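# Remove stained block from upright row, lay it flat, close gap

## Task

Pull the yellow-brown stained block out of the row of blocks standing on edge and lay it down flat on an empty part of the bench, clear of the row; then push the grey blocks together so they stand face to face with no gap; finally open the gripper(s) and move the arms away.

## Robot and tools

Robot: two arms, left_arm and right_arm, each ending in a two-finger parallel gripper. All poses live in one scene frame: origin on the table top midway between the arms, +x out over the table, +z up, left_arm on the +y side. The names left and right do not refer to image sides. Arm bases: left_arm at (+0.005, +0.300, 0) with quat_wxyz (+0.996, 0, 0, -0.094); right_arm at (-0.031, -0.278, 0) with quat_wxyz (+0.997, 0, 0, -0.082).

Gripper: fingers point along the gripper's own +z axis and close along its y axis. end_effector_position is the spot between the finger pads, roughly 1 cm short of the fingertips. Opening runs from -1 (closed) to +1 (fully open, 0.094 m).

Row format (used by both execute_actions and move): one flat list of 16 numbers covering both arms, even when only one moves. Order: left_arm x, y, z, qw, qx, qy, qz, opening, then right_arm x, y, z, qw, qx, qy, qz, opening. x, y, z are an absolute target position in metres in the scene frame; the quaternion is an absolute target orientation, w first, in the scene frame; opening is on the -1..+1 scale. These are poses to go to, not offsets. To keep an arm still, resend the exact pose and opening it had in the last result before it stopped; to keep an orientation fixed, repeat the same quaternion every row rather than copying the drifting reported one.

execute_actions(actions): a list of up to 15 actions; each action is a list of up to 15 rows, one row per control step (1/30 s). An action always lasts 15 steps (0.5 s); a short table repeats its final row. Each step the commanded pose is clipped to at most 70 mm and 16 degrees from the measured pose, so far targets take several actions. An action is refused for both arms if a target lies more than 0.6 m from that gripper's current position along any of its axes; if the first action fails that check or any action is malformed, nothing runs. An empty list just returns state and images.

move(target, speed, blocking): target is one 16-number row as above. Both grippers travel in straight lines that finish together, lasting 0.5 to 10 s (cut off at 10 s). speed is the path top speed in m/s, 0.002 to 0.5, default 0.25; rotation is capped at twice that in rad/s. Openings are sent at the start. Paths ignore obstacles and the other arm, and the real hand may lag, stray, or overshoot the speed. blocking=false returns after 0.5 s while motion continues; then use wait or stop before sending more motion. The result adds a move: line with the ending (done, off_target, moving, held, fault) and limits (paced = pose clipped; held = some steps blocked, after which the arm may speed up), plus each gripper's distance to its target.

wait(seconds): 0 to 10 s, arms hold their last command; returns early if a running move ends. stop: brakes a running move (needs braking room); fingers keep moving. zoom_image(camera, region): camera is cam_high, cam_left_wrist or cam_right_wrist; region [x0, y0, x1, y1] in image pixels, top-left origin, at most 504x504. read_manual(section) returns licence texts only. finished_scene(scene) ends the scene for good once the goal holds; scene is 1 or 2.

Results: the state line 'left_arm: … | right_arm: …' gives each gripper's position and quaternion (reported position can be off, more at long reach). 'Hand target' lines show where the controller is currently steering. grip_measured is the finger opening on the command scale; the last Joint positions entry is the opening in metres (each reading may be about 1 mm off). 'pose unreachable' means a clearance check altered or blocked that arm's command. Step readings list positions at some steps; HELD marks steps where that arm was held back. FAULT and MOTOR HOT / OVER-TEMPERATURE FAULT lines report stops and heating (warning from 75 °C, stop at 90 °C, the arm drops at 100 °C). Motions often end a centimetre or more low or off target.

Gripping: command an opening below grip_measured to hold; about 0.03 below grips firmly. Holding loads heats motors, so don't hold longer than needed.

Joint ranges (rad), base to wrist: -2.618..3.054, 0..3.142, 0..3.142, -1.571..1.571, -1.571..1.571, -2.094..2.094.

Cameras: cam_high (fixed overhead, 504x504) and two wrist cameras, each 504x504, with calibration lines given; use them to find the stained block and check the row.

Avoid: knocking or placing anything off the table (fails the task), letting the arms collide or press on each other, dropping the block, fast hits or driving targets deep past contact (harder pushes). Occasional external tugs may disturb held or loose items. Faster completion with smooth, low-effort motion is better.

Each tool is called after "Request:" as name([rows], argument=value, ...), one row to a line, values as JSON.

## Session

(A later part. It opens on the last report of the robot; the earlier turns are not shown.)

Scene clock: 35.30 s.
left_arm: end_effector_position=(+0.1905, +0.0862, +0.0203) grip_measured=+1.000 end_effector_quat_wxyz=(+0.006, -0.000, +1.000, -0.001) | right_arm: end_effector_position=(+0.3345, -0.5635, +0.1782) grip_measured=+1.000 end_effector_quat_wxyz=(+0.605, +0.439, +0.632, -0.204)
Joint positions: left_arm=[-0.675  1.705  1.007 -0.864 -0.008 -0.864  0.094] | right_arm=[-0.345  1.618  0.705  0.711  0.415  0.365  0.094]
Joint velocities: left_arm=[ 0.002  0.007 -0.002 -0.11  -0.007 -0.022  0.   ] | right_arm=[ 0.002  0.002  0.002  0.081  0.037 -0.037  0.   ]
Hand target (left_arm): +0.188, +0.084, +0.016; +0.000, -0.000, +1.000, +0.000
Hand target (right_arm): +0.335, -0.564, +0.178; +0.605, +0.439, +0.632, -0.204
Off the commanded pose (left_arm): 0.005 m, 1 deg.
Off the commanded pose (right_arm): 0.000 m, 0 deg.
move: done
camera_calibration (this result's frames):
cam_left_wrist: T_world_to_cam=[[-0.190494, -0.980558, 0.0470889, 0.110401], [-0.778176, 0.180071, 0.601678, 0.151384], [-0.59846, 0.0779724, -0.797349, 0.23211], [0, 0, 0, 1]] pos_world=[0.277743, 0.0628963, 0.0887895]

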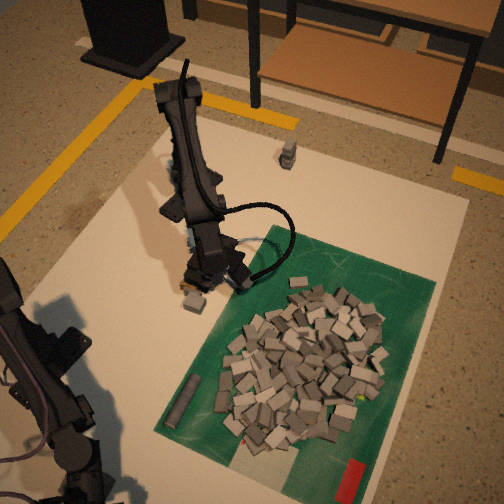

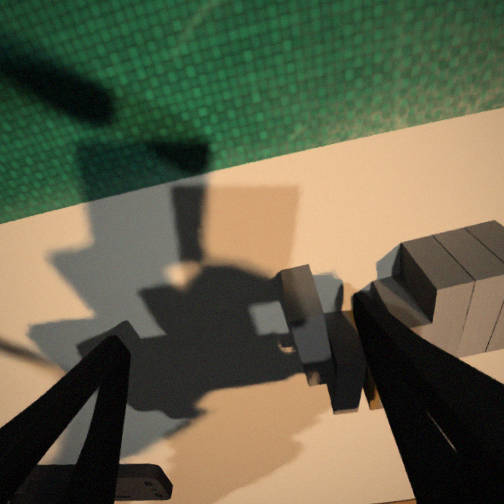

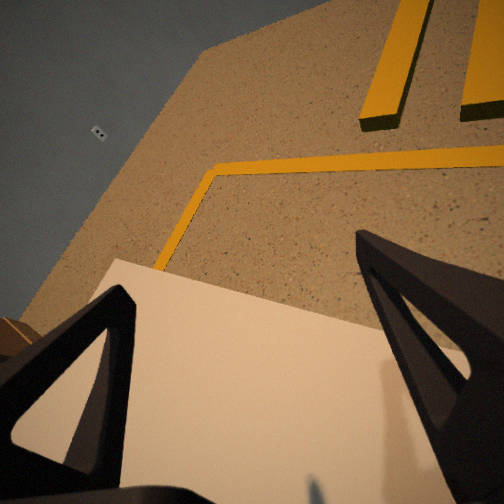

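Request:
move(target=[0.188,0.080,0.016,0,0,1,0,1, 0.3345,-0.5635,0.1782,0.605,0.439,0.632,-0.204,1], speed=0.02)

Request:
move(target=[0.155,0.084,0.016,0,0,1,0,1, 0.3345,-0.5635,0.1782,0.605,0.439,0.632,-0.204,1], speed=0.02)

Scene clock: 36.40 s.
left_arm: end_effector_position=(+0.1880, +0.0852, +0.0177) grip_measured=+1.000 end_effector_quat_wxyz=(+0.002, -0.000, +1.000, +0.003) | right_arm: end_effector_position=(+0.3345, -0.5635, +0.1782) grip_measured=+1.000 end_effector_quat_wxyz=(+0.605, +0.439, +0.632, -0.204)
Joint positions: left_arm=[-0.684  1.715  1.007 -0.864 -0.007 -0.873  0.094] | right_arm=[-0.345  1.618  0.705  0.711  0.415  0.365  0.094]
Joint velocities: left_arm=[ 0.002 -0.017  0.007 -0.022  0.037  0.022  0.   ] | right_arm=[-0.002 -0.022  0.007  0.007 -0.066  0.007  0.   ]
Hand target (left_arm): +0.188, +0.080, +0.016; -0.000, -0.000, +1.000, +0.000
Hand target (right_arm): +0.335, -0.564, +0.178; +0.605, +0.439, +0.632, -0.204
Off the commanded pose (left_arm): 0.005 m, 0 deg.
Off the commanded pose (right_arm): 0.000 m, 0 deg.
move: done
camera_calibration (this result's frames):
cam_left_wrist: T_world_to_cam=[[-0.19022, -0.980854, 0.0417279, 0.109122], [-0.774432, 0.17604, 0.607672, 0.150673], [-0.603383, 0.083276, -0.793091, 0.229098], [0, 0, 0, 1]] pos_world=[0.275678, 0.0614301, 0.0855825]

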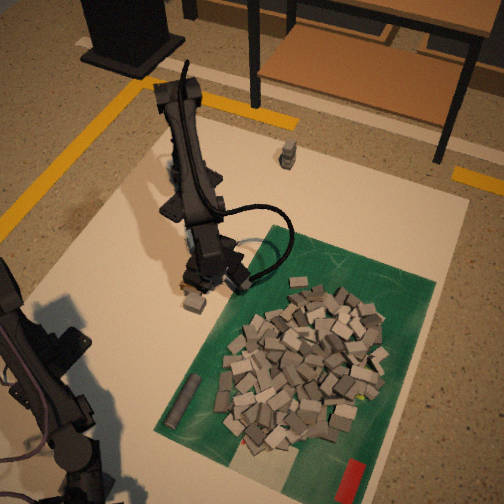

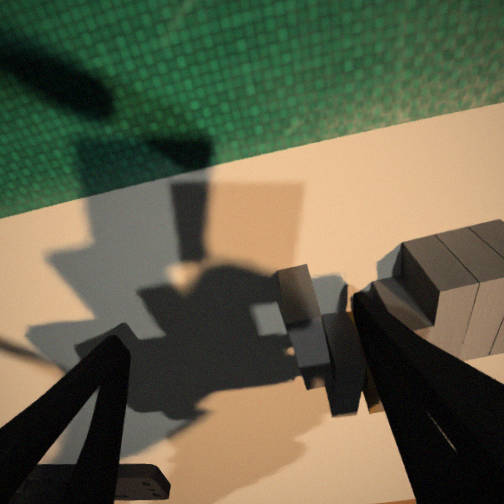

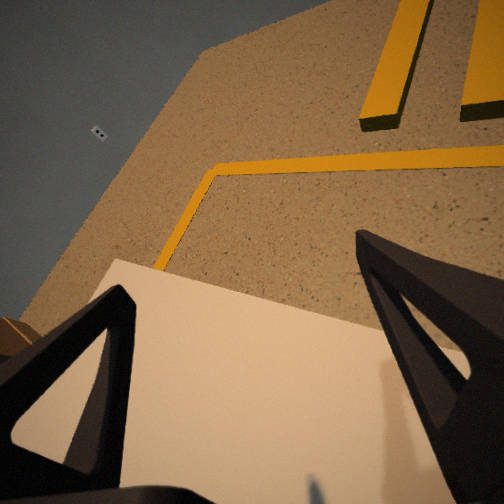

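Scene clock: 38.27 s.
left_arm: end_effector_position=(+0.1648, +0.0807, +0.0175) grip_measured=+1.000 end_effector_quat_wxyz=(+0.009, -0.006, +1.000, +0.000) | right_arm: end_effector_position=(+0.3345, -0.5635, +0.1782) grip_measured=+1.000 end_effector_quat_wxyz=(+0.605, +0.439, +0.632, -0.204)
Joint positions: left_arm=[-0.765  1.666  0.95  -0.845 -0.014 -0.965  0.094] | right_arm=[-0.345  1.618  0.705  0.711  0.415  0.365  0.094]
Joint velocities: left_arm=[-0.012  0.002 -0.002  0.007 -0.051 -0.037  0.   ] | right_arm=[-0.007 -0.017  0.022  0.022 -0.037  0.022  0.   ]
Hand target (left_arm): +0.155, +0.084, +0.016; -0.000, +0.000, +1.000, +0.001
Hand target (right_arm): +0.335, -0.564, +0.178; +0.605, +0.439, +0.632, -0.204
Off the commanded pose (left_arm): 0.010 m, 1 deg.
Off the commanded pose (right_arm): 0.000 m, 0 deg.
move: done
camera_calibration (this result's frames):
cam_left_wrist: T_world_to_cam=[[-0.179133, -0.982812, 0.0446359, 0.0986359], [-0.784177, 0.170033, 0.596787, 0.135865], [-0.594119, 0.0719019, -0.801157, 0.214778], [0, 0, 0, 1]] pos_world=[0.251815, 0.058396, 0.0865853]

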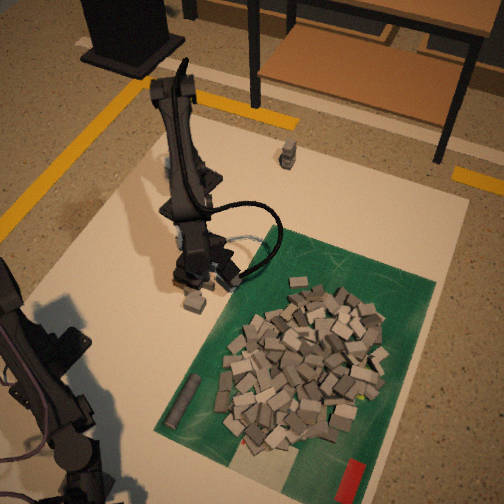

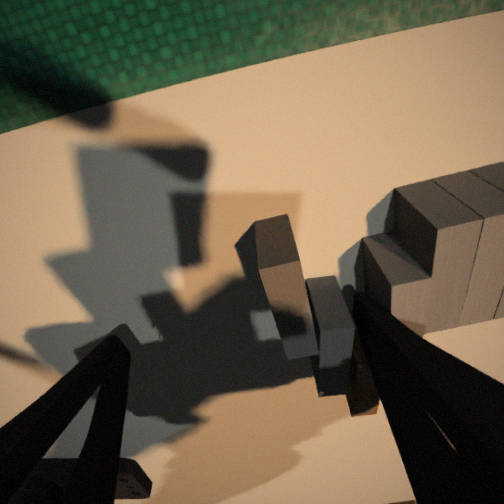

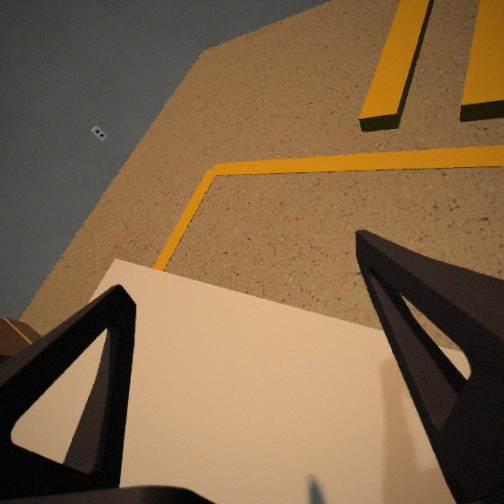

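Working. Continue.

Request:
move(target=[0.08,0.082,0.016,0,0,1,0,1, 0.3345,-0.5635,0.1782,0.605,0.439,0.632,-0.204,1], speed=0.03)

Request:
move(target=[0.16,0.06,0.15,0,0,1,0,1, 0.3345,-0.5635,0.1782,0.605,0.439,0.632,-0.204,1], speed=0.1)

Scene clock: 41.70 s.
left_arm: end_effector_position=(+0.0875, +0.0746, +0.0165) grip_measured=+1.000 end_effector_quat_wxyz=(+0.008, -0.001, +1.000, -0.002) | right_arm: end_effector_position=(+0.3345, -0.5635, +0.1782) grip_measured=+1.000 end_effector_quat_wxyz=(+0.605, +0.439, +0.632, -0.204)
Joint positions: left_arm=[-1.044  1.552  0.826 -0.836 -0.013 -1.234  0.094] | right_arm=[-0.345  1.618  0.705  0.711  0.415  0.365  0.094]
Joint velocities: left_arm=[-0.007 -0.002  0.007  0.081 -0.066 -0.037  0.   ] | right_arm=[-0.002  0.002 -0.007  0.022  0.007 -0.051  0.   ]
Hand target (left_arm): +0.081, +0.082, +0.016; -0.000, -0.000, +1.000, +0.002
Hand target (right_arm): +0.335, -0.564, +0.178; +0.605, +0.439, +0.632, -0.204
Off the commanded pose (left_arm): 0.011 m, 1 deg.
Off the commanded pose (right_arm): 0.000 m, 0 deg.
move: off_target (left_arm)
camera_calibration (this result's frames):
cam_left_wrist: T_world_to_cam=[[-0.18918, -0.98067, 0.0499726, 0.0794084], [-0.780855, 0.181101, 0.597886, 0.0757295], [-0.595378, 0.0740868, -0.800022, 0.168415], [0, 0, 0, 1]] pos_world=[0.174427, 0.0516815, 0.0854896]

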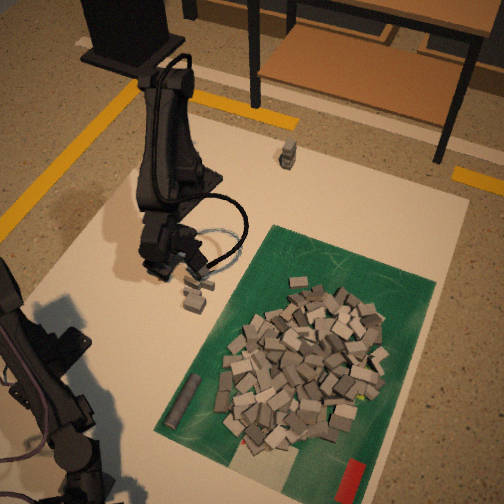

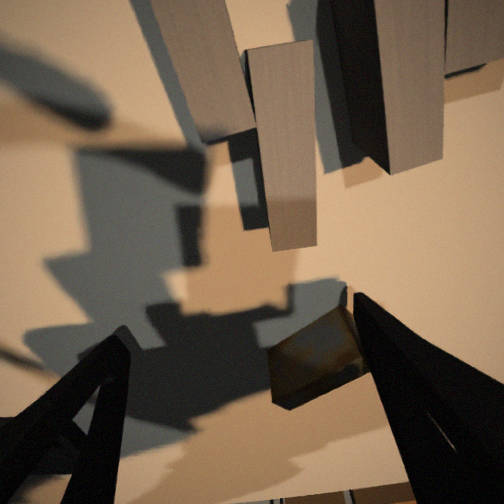

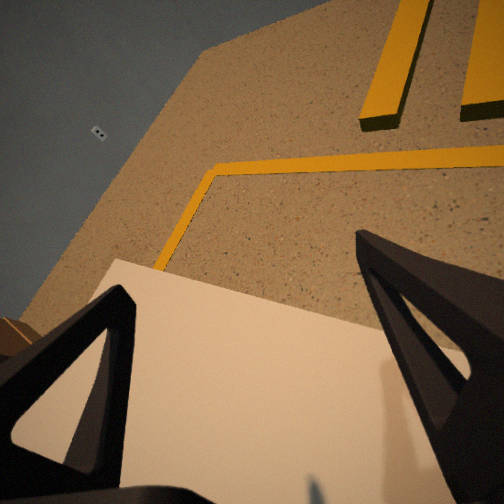

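Scene clock: 43.80 s.
left_arm: end_effector_position=(+0.1589, +0.0610, +0.1478) grip_measured=+1.000 end_effector_quat_wxyz=(+0.005, -0.000, +1.000, -0.002) | right_arm: end_effector_position=(+0.3345, -0.5635, +0.1782) grip_measured=+1.000 end_effector_quat_wxyz=(+0.605, +0.439, +0.632, -0.204)
Joint positions: left_arm=[-0.817  1.612  1.427 -1.377 -0.006 -1.006  0.094] | right_arm=[-0.345  1.618  0.705  0.711  0.415  0.365  0.094]
Joint velocities: left_arm=[-0.007 -0.002 -0.002 -0.037 -0.051 -0.022  0.   ] | right_arm=[ 0.007 -0.007 -0.017  0.037  0.051 -0.007  0.   ]
Hand target (left_arm): +0.161, +0.059, +0.150; +0.001, -0.000, +1.000, -0.002
Hand target (right_arm): +0.335, -0.564, +0.178; +0.605, +0.439, +0.632, -0.204
Off the commanded pose (left_arm): 0.003 m, 1 deg.
Off the commanded pose (right_arm): 0.000 m, 0 deg.
move: done
camera_calibration (this result's frames):
cam_left_wrist: T_world_to_cam=[[-0.190087, -0.980507, 0.0497272, 0.0732282], [-0.777614, 0.181286, 0.602039, 0.0543576], [-0.599319, 0.075771, -0.796916, 0.317098], [0, 0, 0, 1]] pos_world=[0.246232, 0.0379197, 0.216334]

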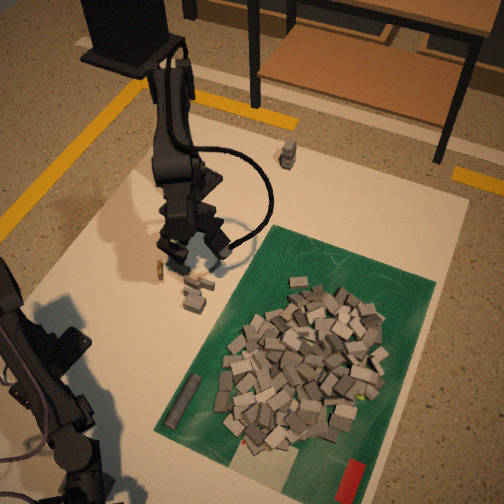

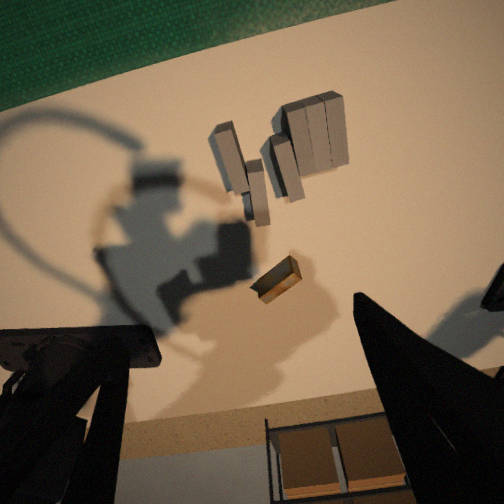

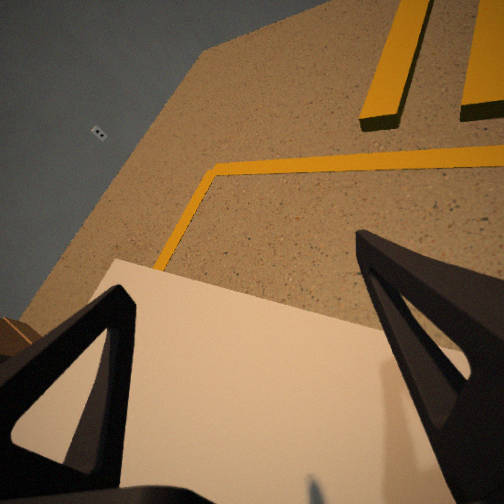

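Request:
move(target=[0.098,0.046,0.07,0,0,1,0,-1, 0.3345,-0.5635,0.1782,0.605,0.439,0.632,-0.204,1], speed=0.1)

Request:
move(target=[0.098,0.046,0.026,0,0,1,0,-1, 0.3345,-0.5635,0.1782,0.605,0.439,0.632,-0.204,1], speed=0.05)

Request:
move(target=[0.04,0.042,0.026,0,0,1,0,-1, 0.3345,-0.5635,0.1782,0.605,0.439,0.632,-0.204,1], speed=0.03)

Request:
move(target=[0.14,0.06,0.15,0,0,1,0,1, 0.3345,-0.5635,0.1782,0.605,0.439,0.632,-0.204,1], speed=0.1)

Scene clock: 46.20 s.
left_arm: end_effector_position=(+0.1008, +0.0446, +0.0710) grip_measured=-0.986 end_effector_quat_wxyz=(-0.000, +0.001, +1.000, +0.004) | right_arm: end_effector_position=(+0.3345, -0.5635, +0.1782) grip_measured=+1.000 end_effector_quat_wxyz=(+0.605, +0.439, +0.632, -0.204)
Joint positions: left_arm=[-1.028  1.612  1.119 -1.086 -0.003 -1.214  0.001] | right_arm=[-0.345  1.618  0.705  0.711  0.415  0.365  0.094]
Joint velocities: left_arm=[ 0.002  0.002  0.007 -0.051  0.007  0.007 -0.001] | right_arm=[-0.017  0.007  0.007 -0.037 -0.051  0.037  0.   ]
Hand target (left_arm): +0.098, +0.046, +0.070; -0.001, +0.000, +1.000, +0.001
Hand target (right_arm): +0.335, -0.564, +0.178; +0.605, +0.439, +0.632, -0.204
Off the commanded pose (left_arm): 0.003 m, 0 deg.
Off the commanded pose (right_arm): 0.000 m, 0 deg.
move: done
camera_calibration (this result's frames):
cam_left_wrist: T_world_to_cam=[[-0.19262, -0.98045, 0.0402011, 0.0508494], [-0.77091, 0.176547, 0.611987, 0.0572174], [-0.60712, 0.0868898, -0.789845, 0.22201], [0, 0, 0, 1]] pos_world=[0.188691, 0.0204633, 0.138293]

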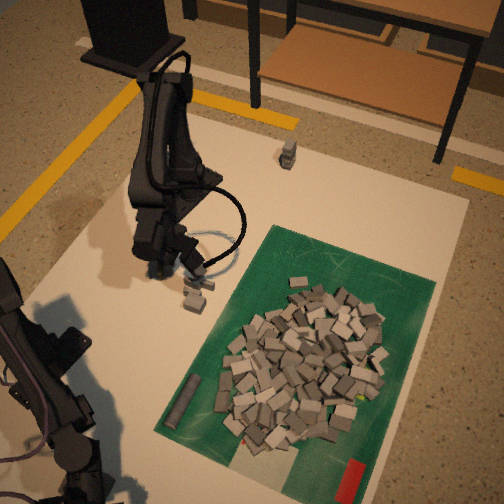

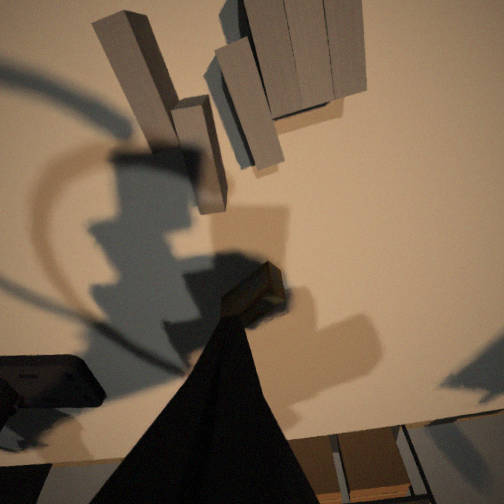

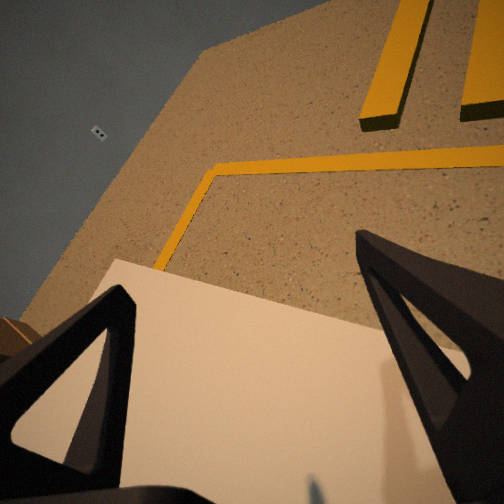

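Scene clock: 47.57 s.
left_arm: end_effector_position=(+0.1015, +0.0426, +0.0337) grip_measured=-0.986 end_effector_quat_wxyz=(+0.005, +0.000, +1.000, -0.010) | right_arm: end_effector_position=(+0.3345, -0.5635, +0.1782) grip_measured=+1.000 end_effector_quat_wxyz=(+0.605, +0.439, +0.632, -0.204)
Joint positions: left_arm=[-1.028  1.641  0.993 -0.902 -0.003 -1.216  0.001] | right_arm=[-0.345  1.618  0.705  0.711  0.415  0.365  0.094]
Joint velocities: left_arm=[ 0.002 -0.007 -0.002 -0.022  0.066  0.051 -0.   ] | right_arm=[ 0.002  0.007  0.007 -0.037  0.007 -0.051  0.   ]
Hand target (left_arm): +0.098, +0.047, +0.026; -0.000, +0.000, +1.000, +0.000
Hand target (right_arm): +0.335, -0.564, +0.178; +0.605, +0.439, +0.632, -0.204
Off the commanded pose (left_arm): 0.009 m, 1 deg.
Off the commanded pose (right_arm): 0.000 m, 0 deg.
move: done
camera_calibration (this result's frames):
cam_left_wrist: T_world_to_cam=[[-0.19128, -0.979386, 0.0649196, 0.0495405], [-0.777357, 0.19154, 0.59919, 0.0814013], [-0.599273, 0.0641476, -0.79797, 0.193613], [0, 0, 0, 1]] pos_world=[0.188781, 0.0205078, 0.102507]

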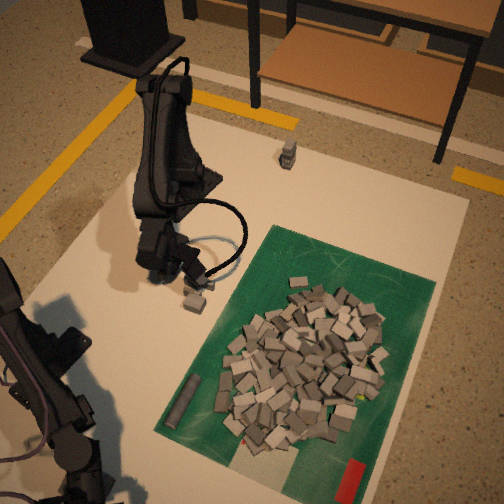

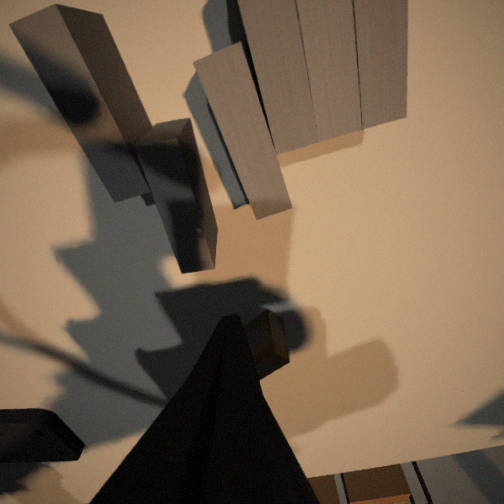

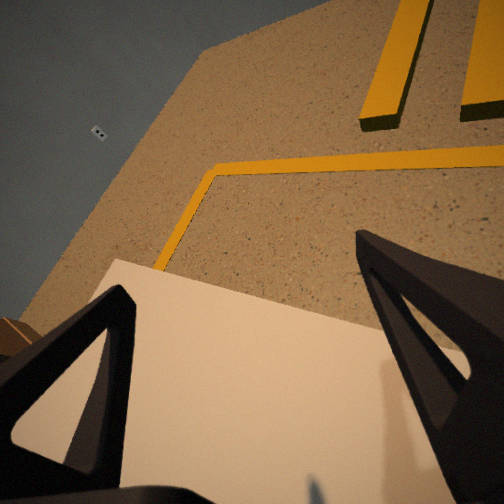

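Scene clock: 49.90 s.
left_arm: end_effector_position=(+0.0431, +0.0384, +0.0261) grip_measured=-0.986 end_effector_quat_wxyz=(+0.001, +0.001, +1.000, +0.004) | right_arm: end_effector_position=(+0.3345, -0.5635, +0.1782) grip_measured=+1.000 end_effector_quat_wxyz=(+0.605, +0.439, +0.632, -0.204)
Joint positions: left_arm=[-1.242  1.641  0.96  -0.898 -0.003 -1.427  0.001] | right_arm=[-0.345  1.618  0.705  0.711  0.415  0.365  0.094]
Joint velocities: left_arm=[-0.002 -0.007 -0.017 -0.095  0.022 -0.022 -0.   ] | right_arm=[ 0.012 -0.002  0.012  0.022  0.037  0.022  0.   ]
Hand target (left_arm): +0.041, +0.042, +0.026; -0.000, -0.000, +1.000, +0.002
Hand target (right_arm): +0.335, -0.564, +0.178; +0.605, +0.439, +0.632, -0.204
Off the commanded pose (left_arm): 0.005 m, 0 deg.
Off the commanded pose (right_arm): 0.000 m, 0 deg.
move: done
camera_calibration (this result's frames):
cam_left_wrist: T_world_to_cam=[[-0.193443, -0.980295, 0.0400284, 0.0355086], [-0.77181, 0.177237, 0.610652, 0.0413821], [-0.605713, 0.087232, -0.790887, 0.152048], [0, 0, 0, 1]] pos_world=[0.130905, 0.0142109, 0.0935612]

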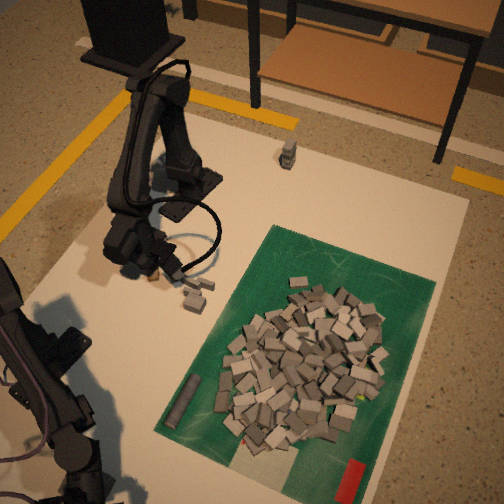

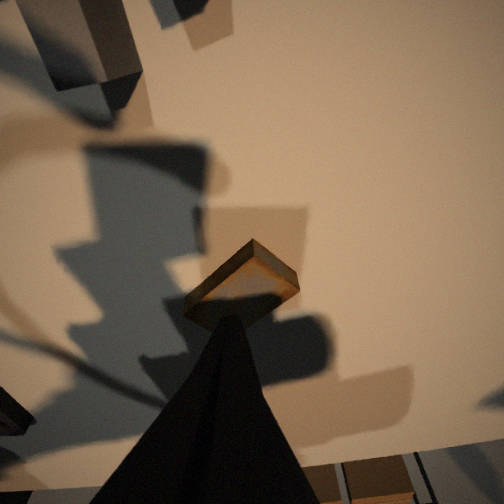

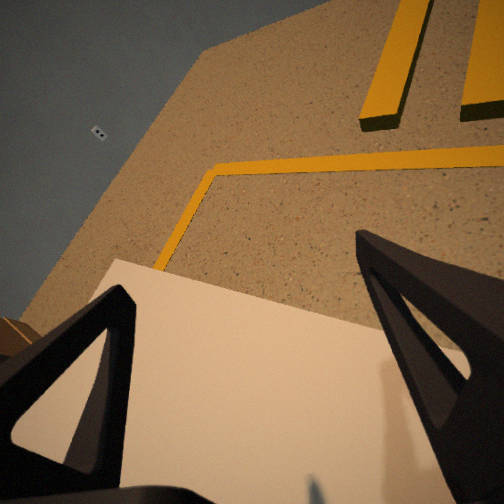

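Scene clock: 52.03 s.
left_arm: end_effector_position=(+0.1378, +0.0607, +0.1450) grip_measured=+1.000 end_effector_quat_wxyz=(+0.001, -0.001, +1.000, +0.001) | right_arm: end_effector_position=(+0.3345, -0.5635, +0.1782) grip_measured=+1.000 end_effector_quat_wxyz=(+0.605, +0.439, +0.632, -0.204)
Joint positions: left_arm=[-0.88   1.58   1.382 -1.374 -0.002 -1.07   0.094] | right_arm=[-0.345  1.618  0.705  0.711  0.415  0.365  0.094]
Joint velocities: left_arm=[-0.002 -0.007  0.012 -0.022  0.066 -0.051  0.   ] | right_arm=[-0.017  0.002 -0.007  0.081  0.081  0.037  0.   ]
Hand target (left_arm): +0.139, +0.059, +0.150; +0.000, +0.000, +1.000, -0.002
Hand target (right_arm): +0.335, -0.564, +0.178; +0.605, +0.439, +0.632, -0.204
Off the commanded pose (left_arm): 0.006 m, 0 deg.
Off the commanded pose (right_arm): 0.000 m, 0 deg.
move: done
camera_calibration (this result's frames):
cam_left_wrist: T_world_to_cam=[[-0.188964, -0.98089, 0.0463334, 0.0694029], [-0.772807, 0.177657, 0.609268, 0.0382442], [-0.605856, 0.0793228, -0.79161, 0.302102], [0, 0, 0, 1]] pos_world=[0.2257, 0.0373188, 0.21263]

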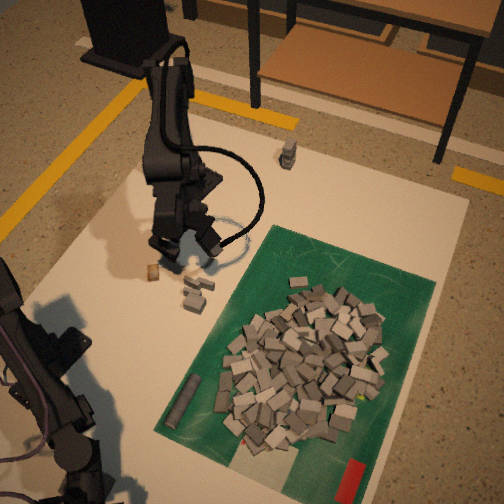

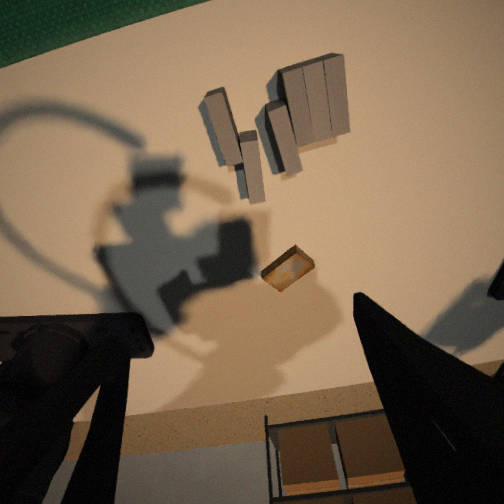

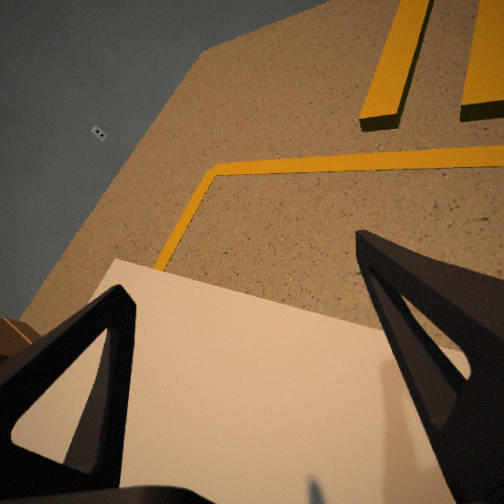

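Request:
move(target=[0.105,0.046,0.07,0,0.707,0.707,0,-1, 0.3345,-0.5635,0.1782,0.605,0.439,0.632,-0.204,1], speed=0.1)

Request:
move(target=[0.105,0.046,0.012,0,0.707,0.707,0,-1, 0.3345,-0.5635,0.1782,0.605,0.439,0.632,-0.204,1], speed=0.05)

Request:
move(target=[0.158,0.046,0.012,0,0.707,0.707,0,-1, 0.3345,-0.5635,0.1782,0.605,0.439,0.632,-0.204,1], speed=0.03)

Request:
move(target=[0.125,0.024,0.012,0,0.707,0.707,0,-1, 0.3345,-0.5635,0.1782,0.605,0.439,0.632,-0.204,1], speed=0.05)

Request:
move(target=[0.158,0.024,0.012,0,0.707,0.707,0,-1, 0.3345,-0.5635,0.1782,0.605,0.439,0.632,-0.204,1], speed=0.03)

Request:
move(target=[0.14,0.03,0.07,0,0.707,0.707,0,-1, 0.3345,-0.5635,0.1782,0.605,0.439,0.632,-0.204,1], speed=0.08)

Request:
move(target=[0.185,0.028,0.12,0,0,1,0,1, 0.3345,-0.5635,0.1782,0.605,0.439,0.632,-0.204,1], speed=0.1)

Scene clock: 61.67 s.
left_arm: end_effector_position=(+0.1085, +0.0441, +0.0782) grip_measured=-0.986 end_effector_quat_wxyz=(+0.010, +0.702, +0.712, -0.003) | right_arm: end_effector_position=(+0.3345, -0.5635, +0.1782) grip_measured=+1.000 end_effector_quat_wxyz=(+0.605, +0.439, +0.632, -0.204)
Joint positions: left_arm=[-1.002  1.591  1.127 -1.086 -0.002  0.366  0.001] | right_arm=[-0.345  1.618  0.705  0.711  0.415  0.365  0.094]
Joint velocities: left_arm=[ 0.002 -0.007 -0.007 -0.066  0.051  0.051 -0.001] | right_arm=[ 0.002 -0.012  0.007  0.007 -0.022 -0.066  0.   ]
Hand target (left_arm): +0.105, +0.047, +0.070; -0.001, +0.707, +0.707, +0.000
Hand target (right_arm): +0.335, -0.564, +0.178; +0.605, +0.439, +0.632, -0.204
Off the commanded pose (left_arm): 0.009 m, 1 deg.
Off the commanded pose (right_arm): 0.000 m, 0 deg.
move: done
camera_calibration (this result's frames):
cam_left_wrist: T_world_to_cam=[[-0.983719, 0.176246, 0.0351328, 0.0867982], [0.162014, 0.785122, 0.597775, -0.06813], [0.0777721, 0.593735, -0.800893, 0.136631], [0, 0, 0, 1]] pos_world=[0.0857969, -0.0429304, 0.147104]

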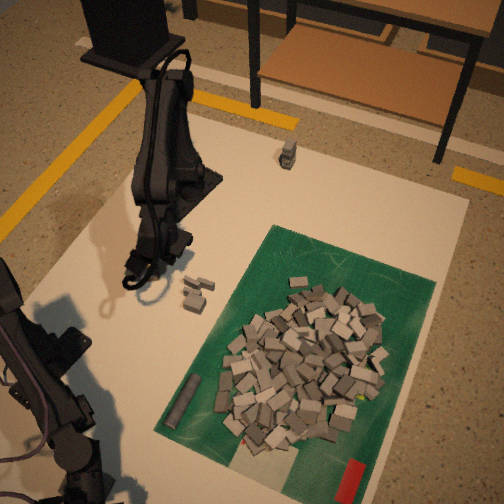

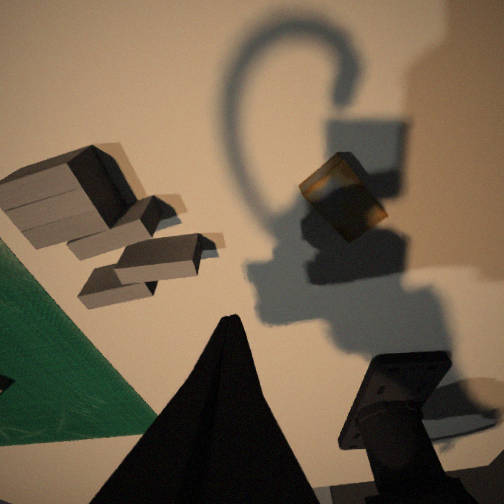

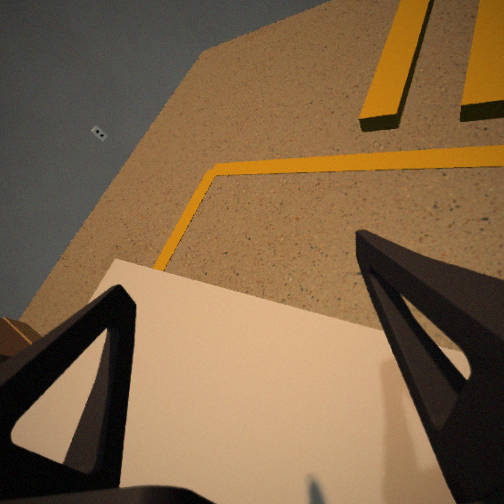

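Scene clock: 63.47 s.
left_arm: end_effector_position=(+0.1090, +0.0431, +0.0197) grip_measured=-0.986 end_effector_quat_wxyz=(+0.010, +0.702, +0.712, -0.003) | right_arm: end_effector_position=(+0.3345, -0.5635, +0.1782) grip_measured=+1.000 end_effector_quat_wxyz=(+0.605, +0.439, +0.632, -0.204)
Joint positions: left_arm=[-1.002  1.674  0.969 -0.846 -0.002  0.366  0.001] | right_arm=[-0.345  1.618  0.705  0.711  0.415  0.365  0.094]
Joint velocities: left_arm=[ 0.002  0.012 -0.012 -0.051 -0.007  0.051 -0.002] | right_arm=[-0.002 -0.017  0.002  0.095  0.037  0.022  0.   ]
Hand target (left_arm): +0.105, +0.047, +0.013; -0.000, +0.707, +0.707, +0.000
Hand target (right_arm): +0.335, -0.564, +0.178; +0.605, +0.439, +0.632, -0.204
Off the commanded pose (left_arm): 0.009 m, 1 deg.
Off the commanded pose (right_arm): 0.000 m, 0 deg.
move: done
camera_calibration (this result's frames):
cam_left_wrist: T_world_to_cam=[[-0.983575, 0.176971, 0.0355246, 0.089397], [0.162774, 0.78457, 0.598293, -0.0324963], [0.0780091, 0.594249, -0.800489, 0.0903479], [0, 0, 0, 1]] pos_world=[0.0861702, -0.0440142, 0.088589]

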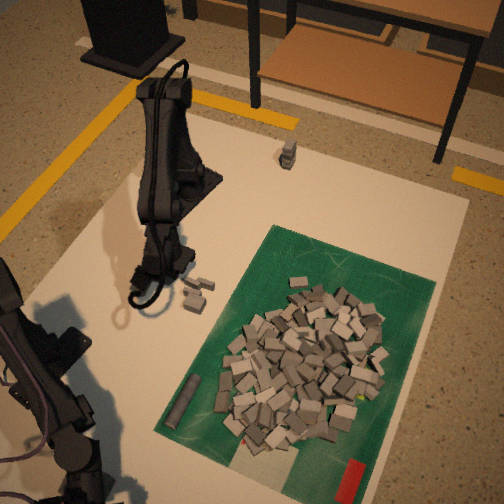

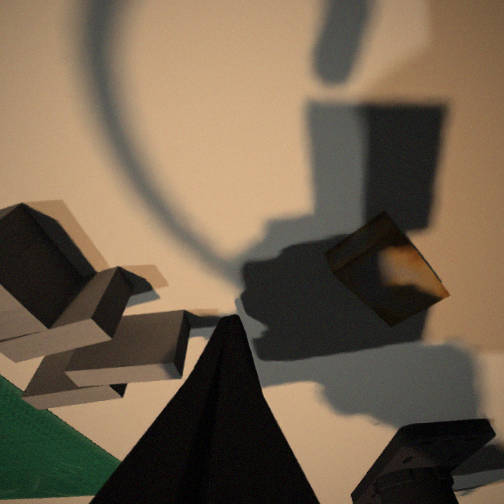

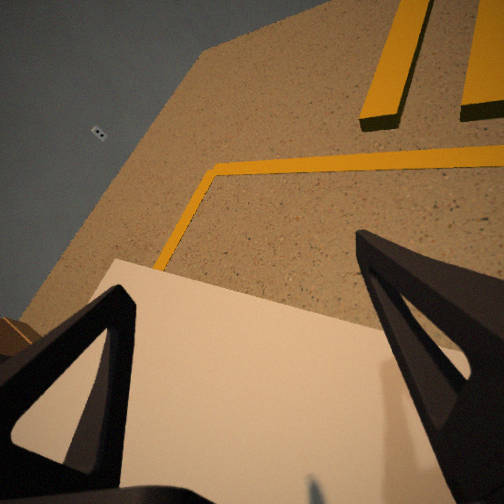

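Scene clock: 65.40 s.
left_arm: end_effector_position=(+0.1520, +0.0516, +0.0111) grip_measured=-0.986 end_effector_quat_wxyz=(-0.003, +0.707, +0.707, +0.001) | right_arm: end_effector_position=(+0.3345, -0.5635, +0.1782) grip_measured=+1.000 end_effector_quat_wxyz=(+0.605, +0.439, +0.632, -0.204)
Joint positions: left_arm=[-0.851  1.754  1.024 -0.847 -0.001  0.531  0.001] | right_arm=[-0.345  1.618  0.705  0.711  0.415  0.365  0.094]
Joint velocities: left_arm=[-0.017 -0.007 -0.002 -0.051  0.007  0.007  0.   ] | right_arm=[ 0.017 -0.017  0.002  0.007  0.051 -0.037  0.   ]
Hand target (left_arm): +0.158, +0.046, +0.012; +0.001, +0.707, +0.707, -0.000
Hand target (right_arm): +0.335, -0.564, +0.178; +0.605, +0.439, +0.632, -0.204
Off the commanded pose (left_arm): 0.008 m, 0 deg.
Off the commanded pose (right_arm): 0.000 m, 0 deg.
move: done
camera_calibration (this result's frames):
cam_left_wrist: T_world_to_cam=[[-0.980468, 0.189841, 0.0514171, 0.129172], [0.180924, 0.768031, 0.614324, -0.04313], [0.0771338, 0.611628, -0.787377, 0.07413], [0, 0, 0, 1]] pos_world=[0.128734, -0.0367369, 0.0782224]

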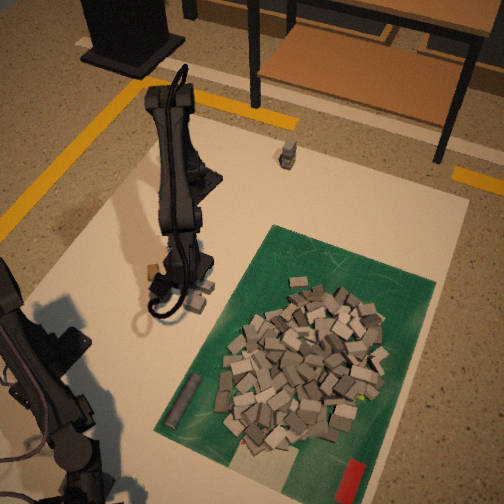

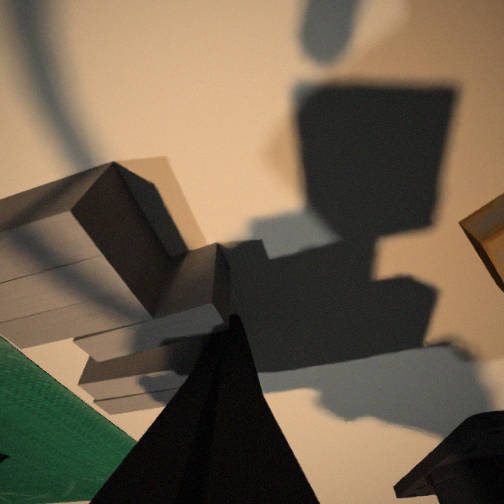

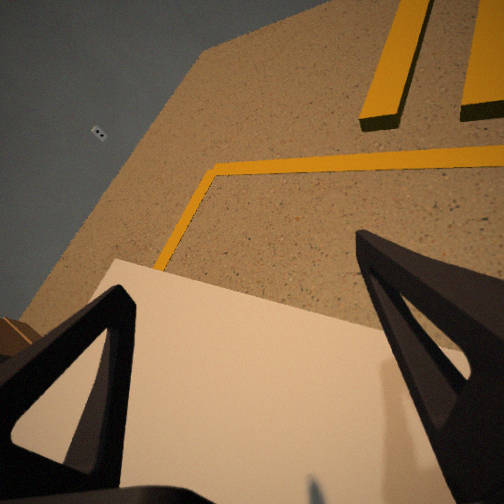

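Scene clock: 66.47 s.
left_arm: end_effector_position=(+0.1248, +0.0298, +0.0112) grip_measured=-0.986 end_effector_quat_wxyz=(-0.001, +0.709, +0.705, +0.001) | right_arm: end_effector_position=(+0.3345, -0.5635, +0.1782) grip_measured=+1.000 end_effector_quat_wxyz=(+0.605, +0.439, +0.632, -0.204)
Joint positions: left_arm=[-0.968  1.775  1.05  -0.848 -0.001  0.42   0.001] | right_arm=[-0.345  1.618  0.705  0.711  0.415  0.365  0.094]
Joint velocities: left_arm=[ 0.002  0.002  0.002  0.007 -0.037  0.066 -0.001] | right_arm=[-0.002  0.002  0.022  0.037 -0.037 -0.066  0.   ]
Hand target (left_arm): +0.126, +0.024, +0.012; -0.000, +0.707, +0.707, +0.000
Hand target (right_arm): +0.335, -0.564, +0.178; +0.605, +0.439, +0.632, -0.204
Off the commanded pose (left_arm): 0.006 m, 0 deg.
Off the commanded pose (right_arm): 0.000 m, 0 deg.
move: done
camera_calibration (this result's frames):
cam_left_wrist: T_world_to_cam=[[-0.979541, 0.195221, 0.048871, 0.106411], [0.183786, 0.768842, 0.612458, -0.0218741], [0.0819909, 0.60891, -0.788991, 0.0890635], [0, 0, 0, 1]] pos_world=[0.100951, -0.0581875, 0.0784669]

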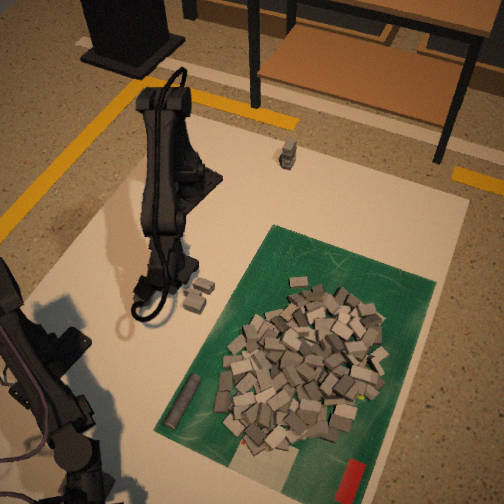

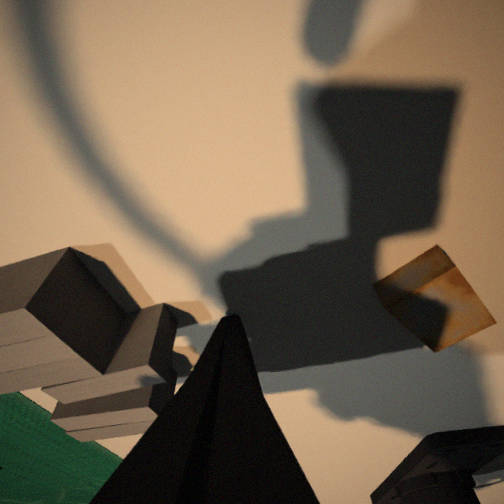

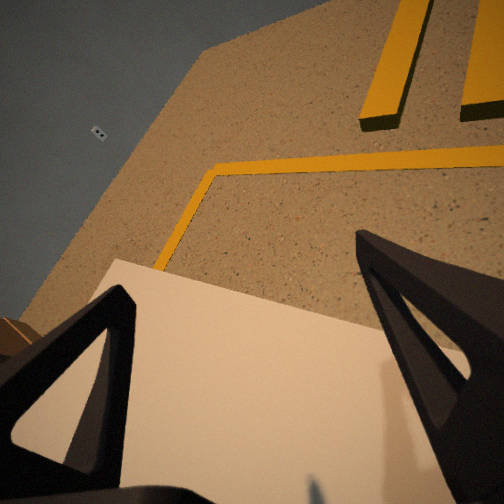

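Scene clock: 67.87 s.
left_arm: end_effector_position=(+0.1522, +0.0295, +0.0109) grip_measured=-0.986 end_effector_quat_wxyz=(-0.003, +0.707, +0.707, +0.001) | right_arm: end_effector_position=(+0.3345, -0.5635, +0.1782) grip_measured=+1.000 end_effector_quat_wxyz=(+0.605, +0.439, +0.632, -0.204)
Joint positions: left_arm=[-0.887  1.822  1.109 -0.864 -0.     0.496  0.001] | right_arm=[-0.345  1.618  0.705  0.711  0.415  0.365  0.094]
Joint velocities: left_arm=[ 0.002  0.002 -0.022 -0.007  0.007 -0.007 -0.   ] | right_arm=[ 0.002 -0.017  0.002 -0.051 -0.007 -0.037  0.   ]
Hand target (left_arm): +0.158, +0.024, +0.012; +0.001, +0.707, +0.707, -0.000
Hand target (right_arm): +0.335, -0.564, +0.178; +0.605, +0.439, +0.632, -0.204
Off the commanded pose (left_arm): 0.008 m, 0 deg.
Off the commanded pose (right_arm): 0.000 m, 0 deg.
move: done
camera_calibration (this result's frames):
cam_left_wrist: T_world_to_cam=[[-0.98037, 0.190184, 0.0520173, 0.133574], [0.181524, 0.767612, 0.614671, -0.0261467], [0.0769711, 0.612047, -0.787067, 0.0874701], [0, 0, 0, 1]] pos_world=[0.128966, -0.0588689, 0.0779683]

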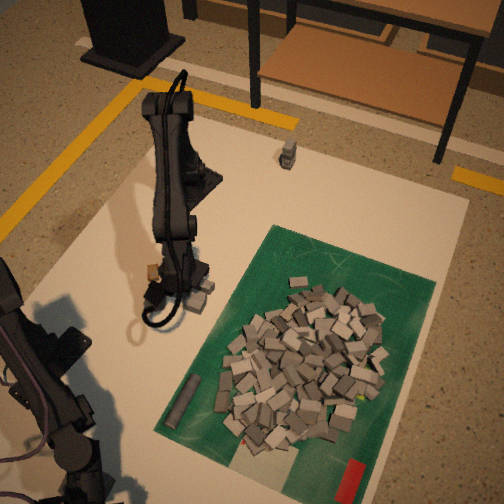

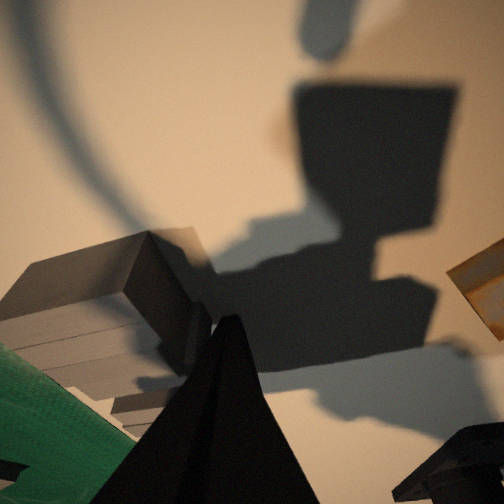

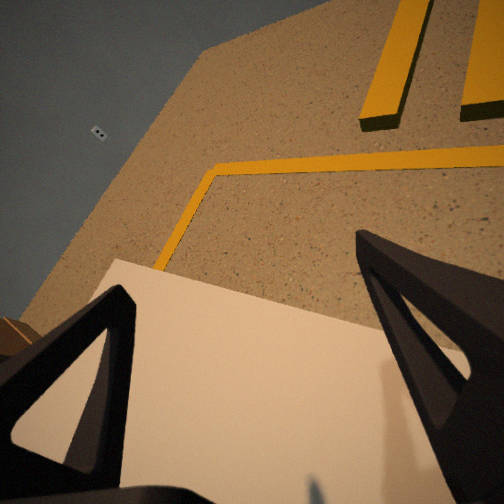

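Scene clock: 69.17 s.
left_arm: end_effector_position=(+0.1397, +0.0351, +0.0593) grip_measured=-0.986 end_effector_quat_wxyz=(-0.013, +0.707, +0.707, +0.005) | right_arm: end_effector_position=(+0.3345, -0.5635, +0.1782) grip_measured=+1.000 end_effector_quat_wxyz=(+0.605, +0.439, +0.632, -0.204)
Joint positions: left_arm=[-0.914  1.733  1.206 -1.071 -0.     0.468  0.001] | right_arm=[-0.345  1.618  0.705  0.711  0.415  0.365  0.094]
Joint velocities: left_arm=[-0.002 -0.022  0.012 -0.037  0.007 -0.007 -0.002] | right_arm=[-0.007 -0.002 -0.007 -0.051 -0.066 -0.022  0.   ]
Hand target (left_arm): +0.140, +0.030, +0.070; -0.000, +0.707, +0.707, +0.000
Hand target (right_arm): +0.335, -0.564, +0.178; +0.605, +0.439, +0.632, -0.204
Off the commanded pose (left_arm): 0.012 m, 2 deg.
Off the commanded pose (right_arm): 0.000 m, 0 deg.
move: off_target (left_arm)
camera_calibration (this result's frames):
cam_left_wrist: T_world_to_cam=[[-0.979826, 0.189089, 0.0646946, 0.11698], [0.187299, 0.755936, 0.627279, -0.0590736], [0.0697065, 0.626742, -0.776103, 0.122897], [0, 0, 0, 1]] pos_world=[0.117118, -0.0544884, 0.124868]

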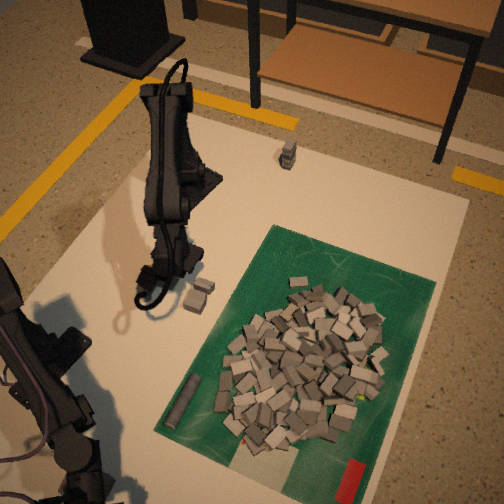

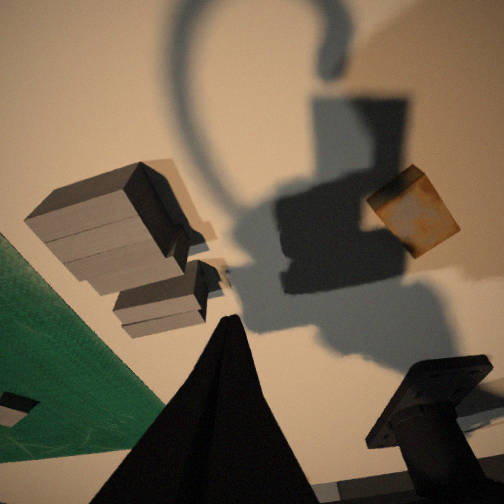

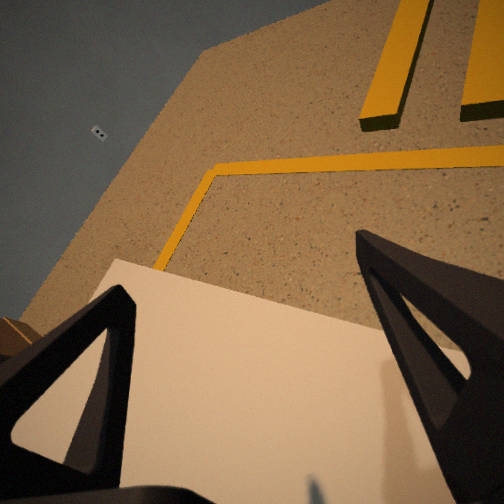

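Scene clock: 77.40 s.
left_arm: end_effector_position=(+0.1818, +0.0295, +0.1193) grip_measured=+1.000 end_effector_quat_wxyz=(+0.003, +0.008, +1.000, -0.003) | right_arm: end_effector_position=(+0.3345, -0.5635, +0.1782) grip_measured=+1.000 end_effector_quat_wxyz=(+0.605, +0.439, +0.632, -0.204)
Joint positions: left_arm=[-0.806  1.76   1.479 -1.282 -0.    -0.978  0.094] | right_arm=[-0.345  1.618  0.705  0.711  0.415  0.365  0.094]
Joint velocities: left_arm=[-0.022  0.022 -0.012 -0.037  0.007 -0.007  0.   ] | right_arm=[-0.002 -0.007 -0.002  0.081  0.037  0.037  0.   ]
Hand target (left_arm): +0.185, +0.028, +0.120; +0.000, +0.000, +1.000, -0.001
Hand target (right_arm): +0.335, -0.564, +0.178; +0.605, +0.439, +0.632, -0.204
Off the commanded pose (left_arm): 0.004 m, 1 deg.
Off the commanded pose (right_arm): 0.000 m, 0 deg.
move: done
camera_calibration (this result's frames):
cam_left_wrist: T_world_to_cam=[[-0.206307, -0.97701, 0.0537446, 0.0504563], [-0.771425, 0.196193, 0.60532, 0.0930229], [-0.601948, 0.0834217, -0.794166, 0.310359], [0, 0, 0, 1]] pos_world=[0.268989, 0.00515525, 0.187456]

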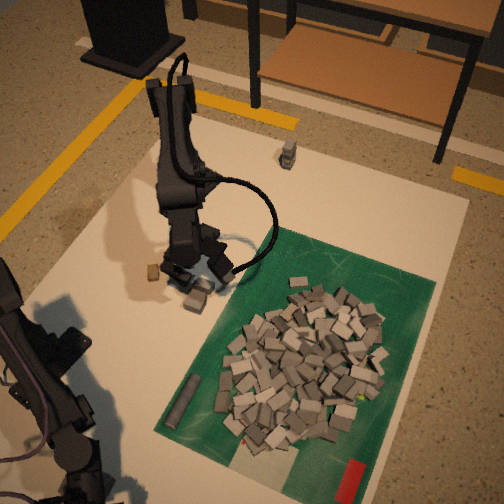

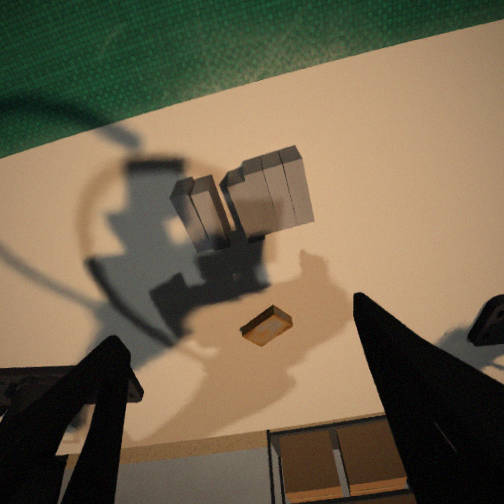

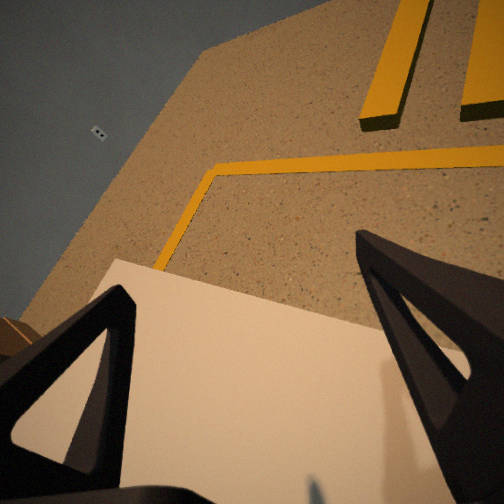

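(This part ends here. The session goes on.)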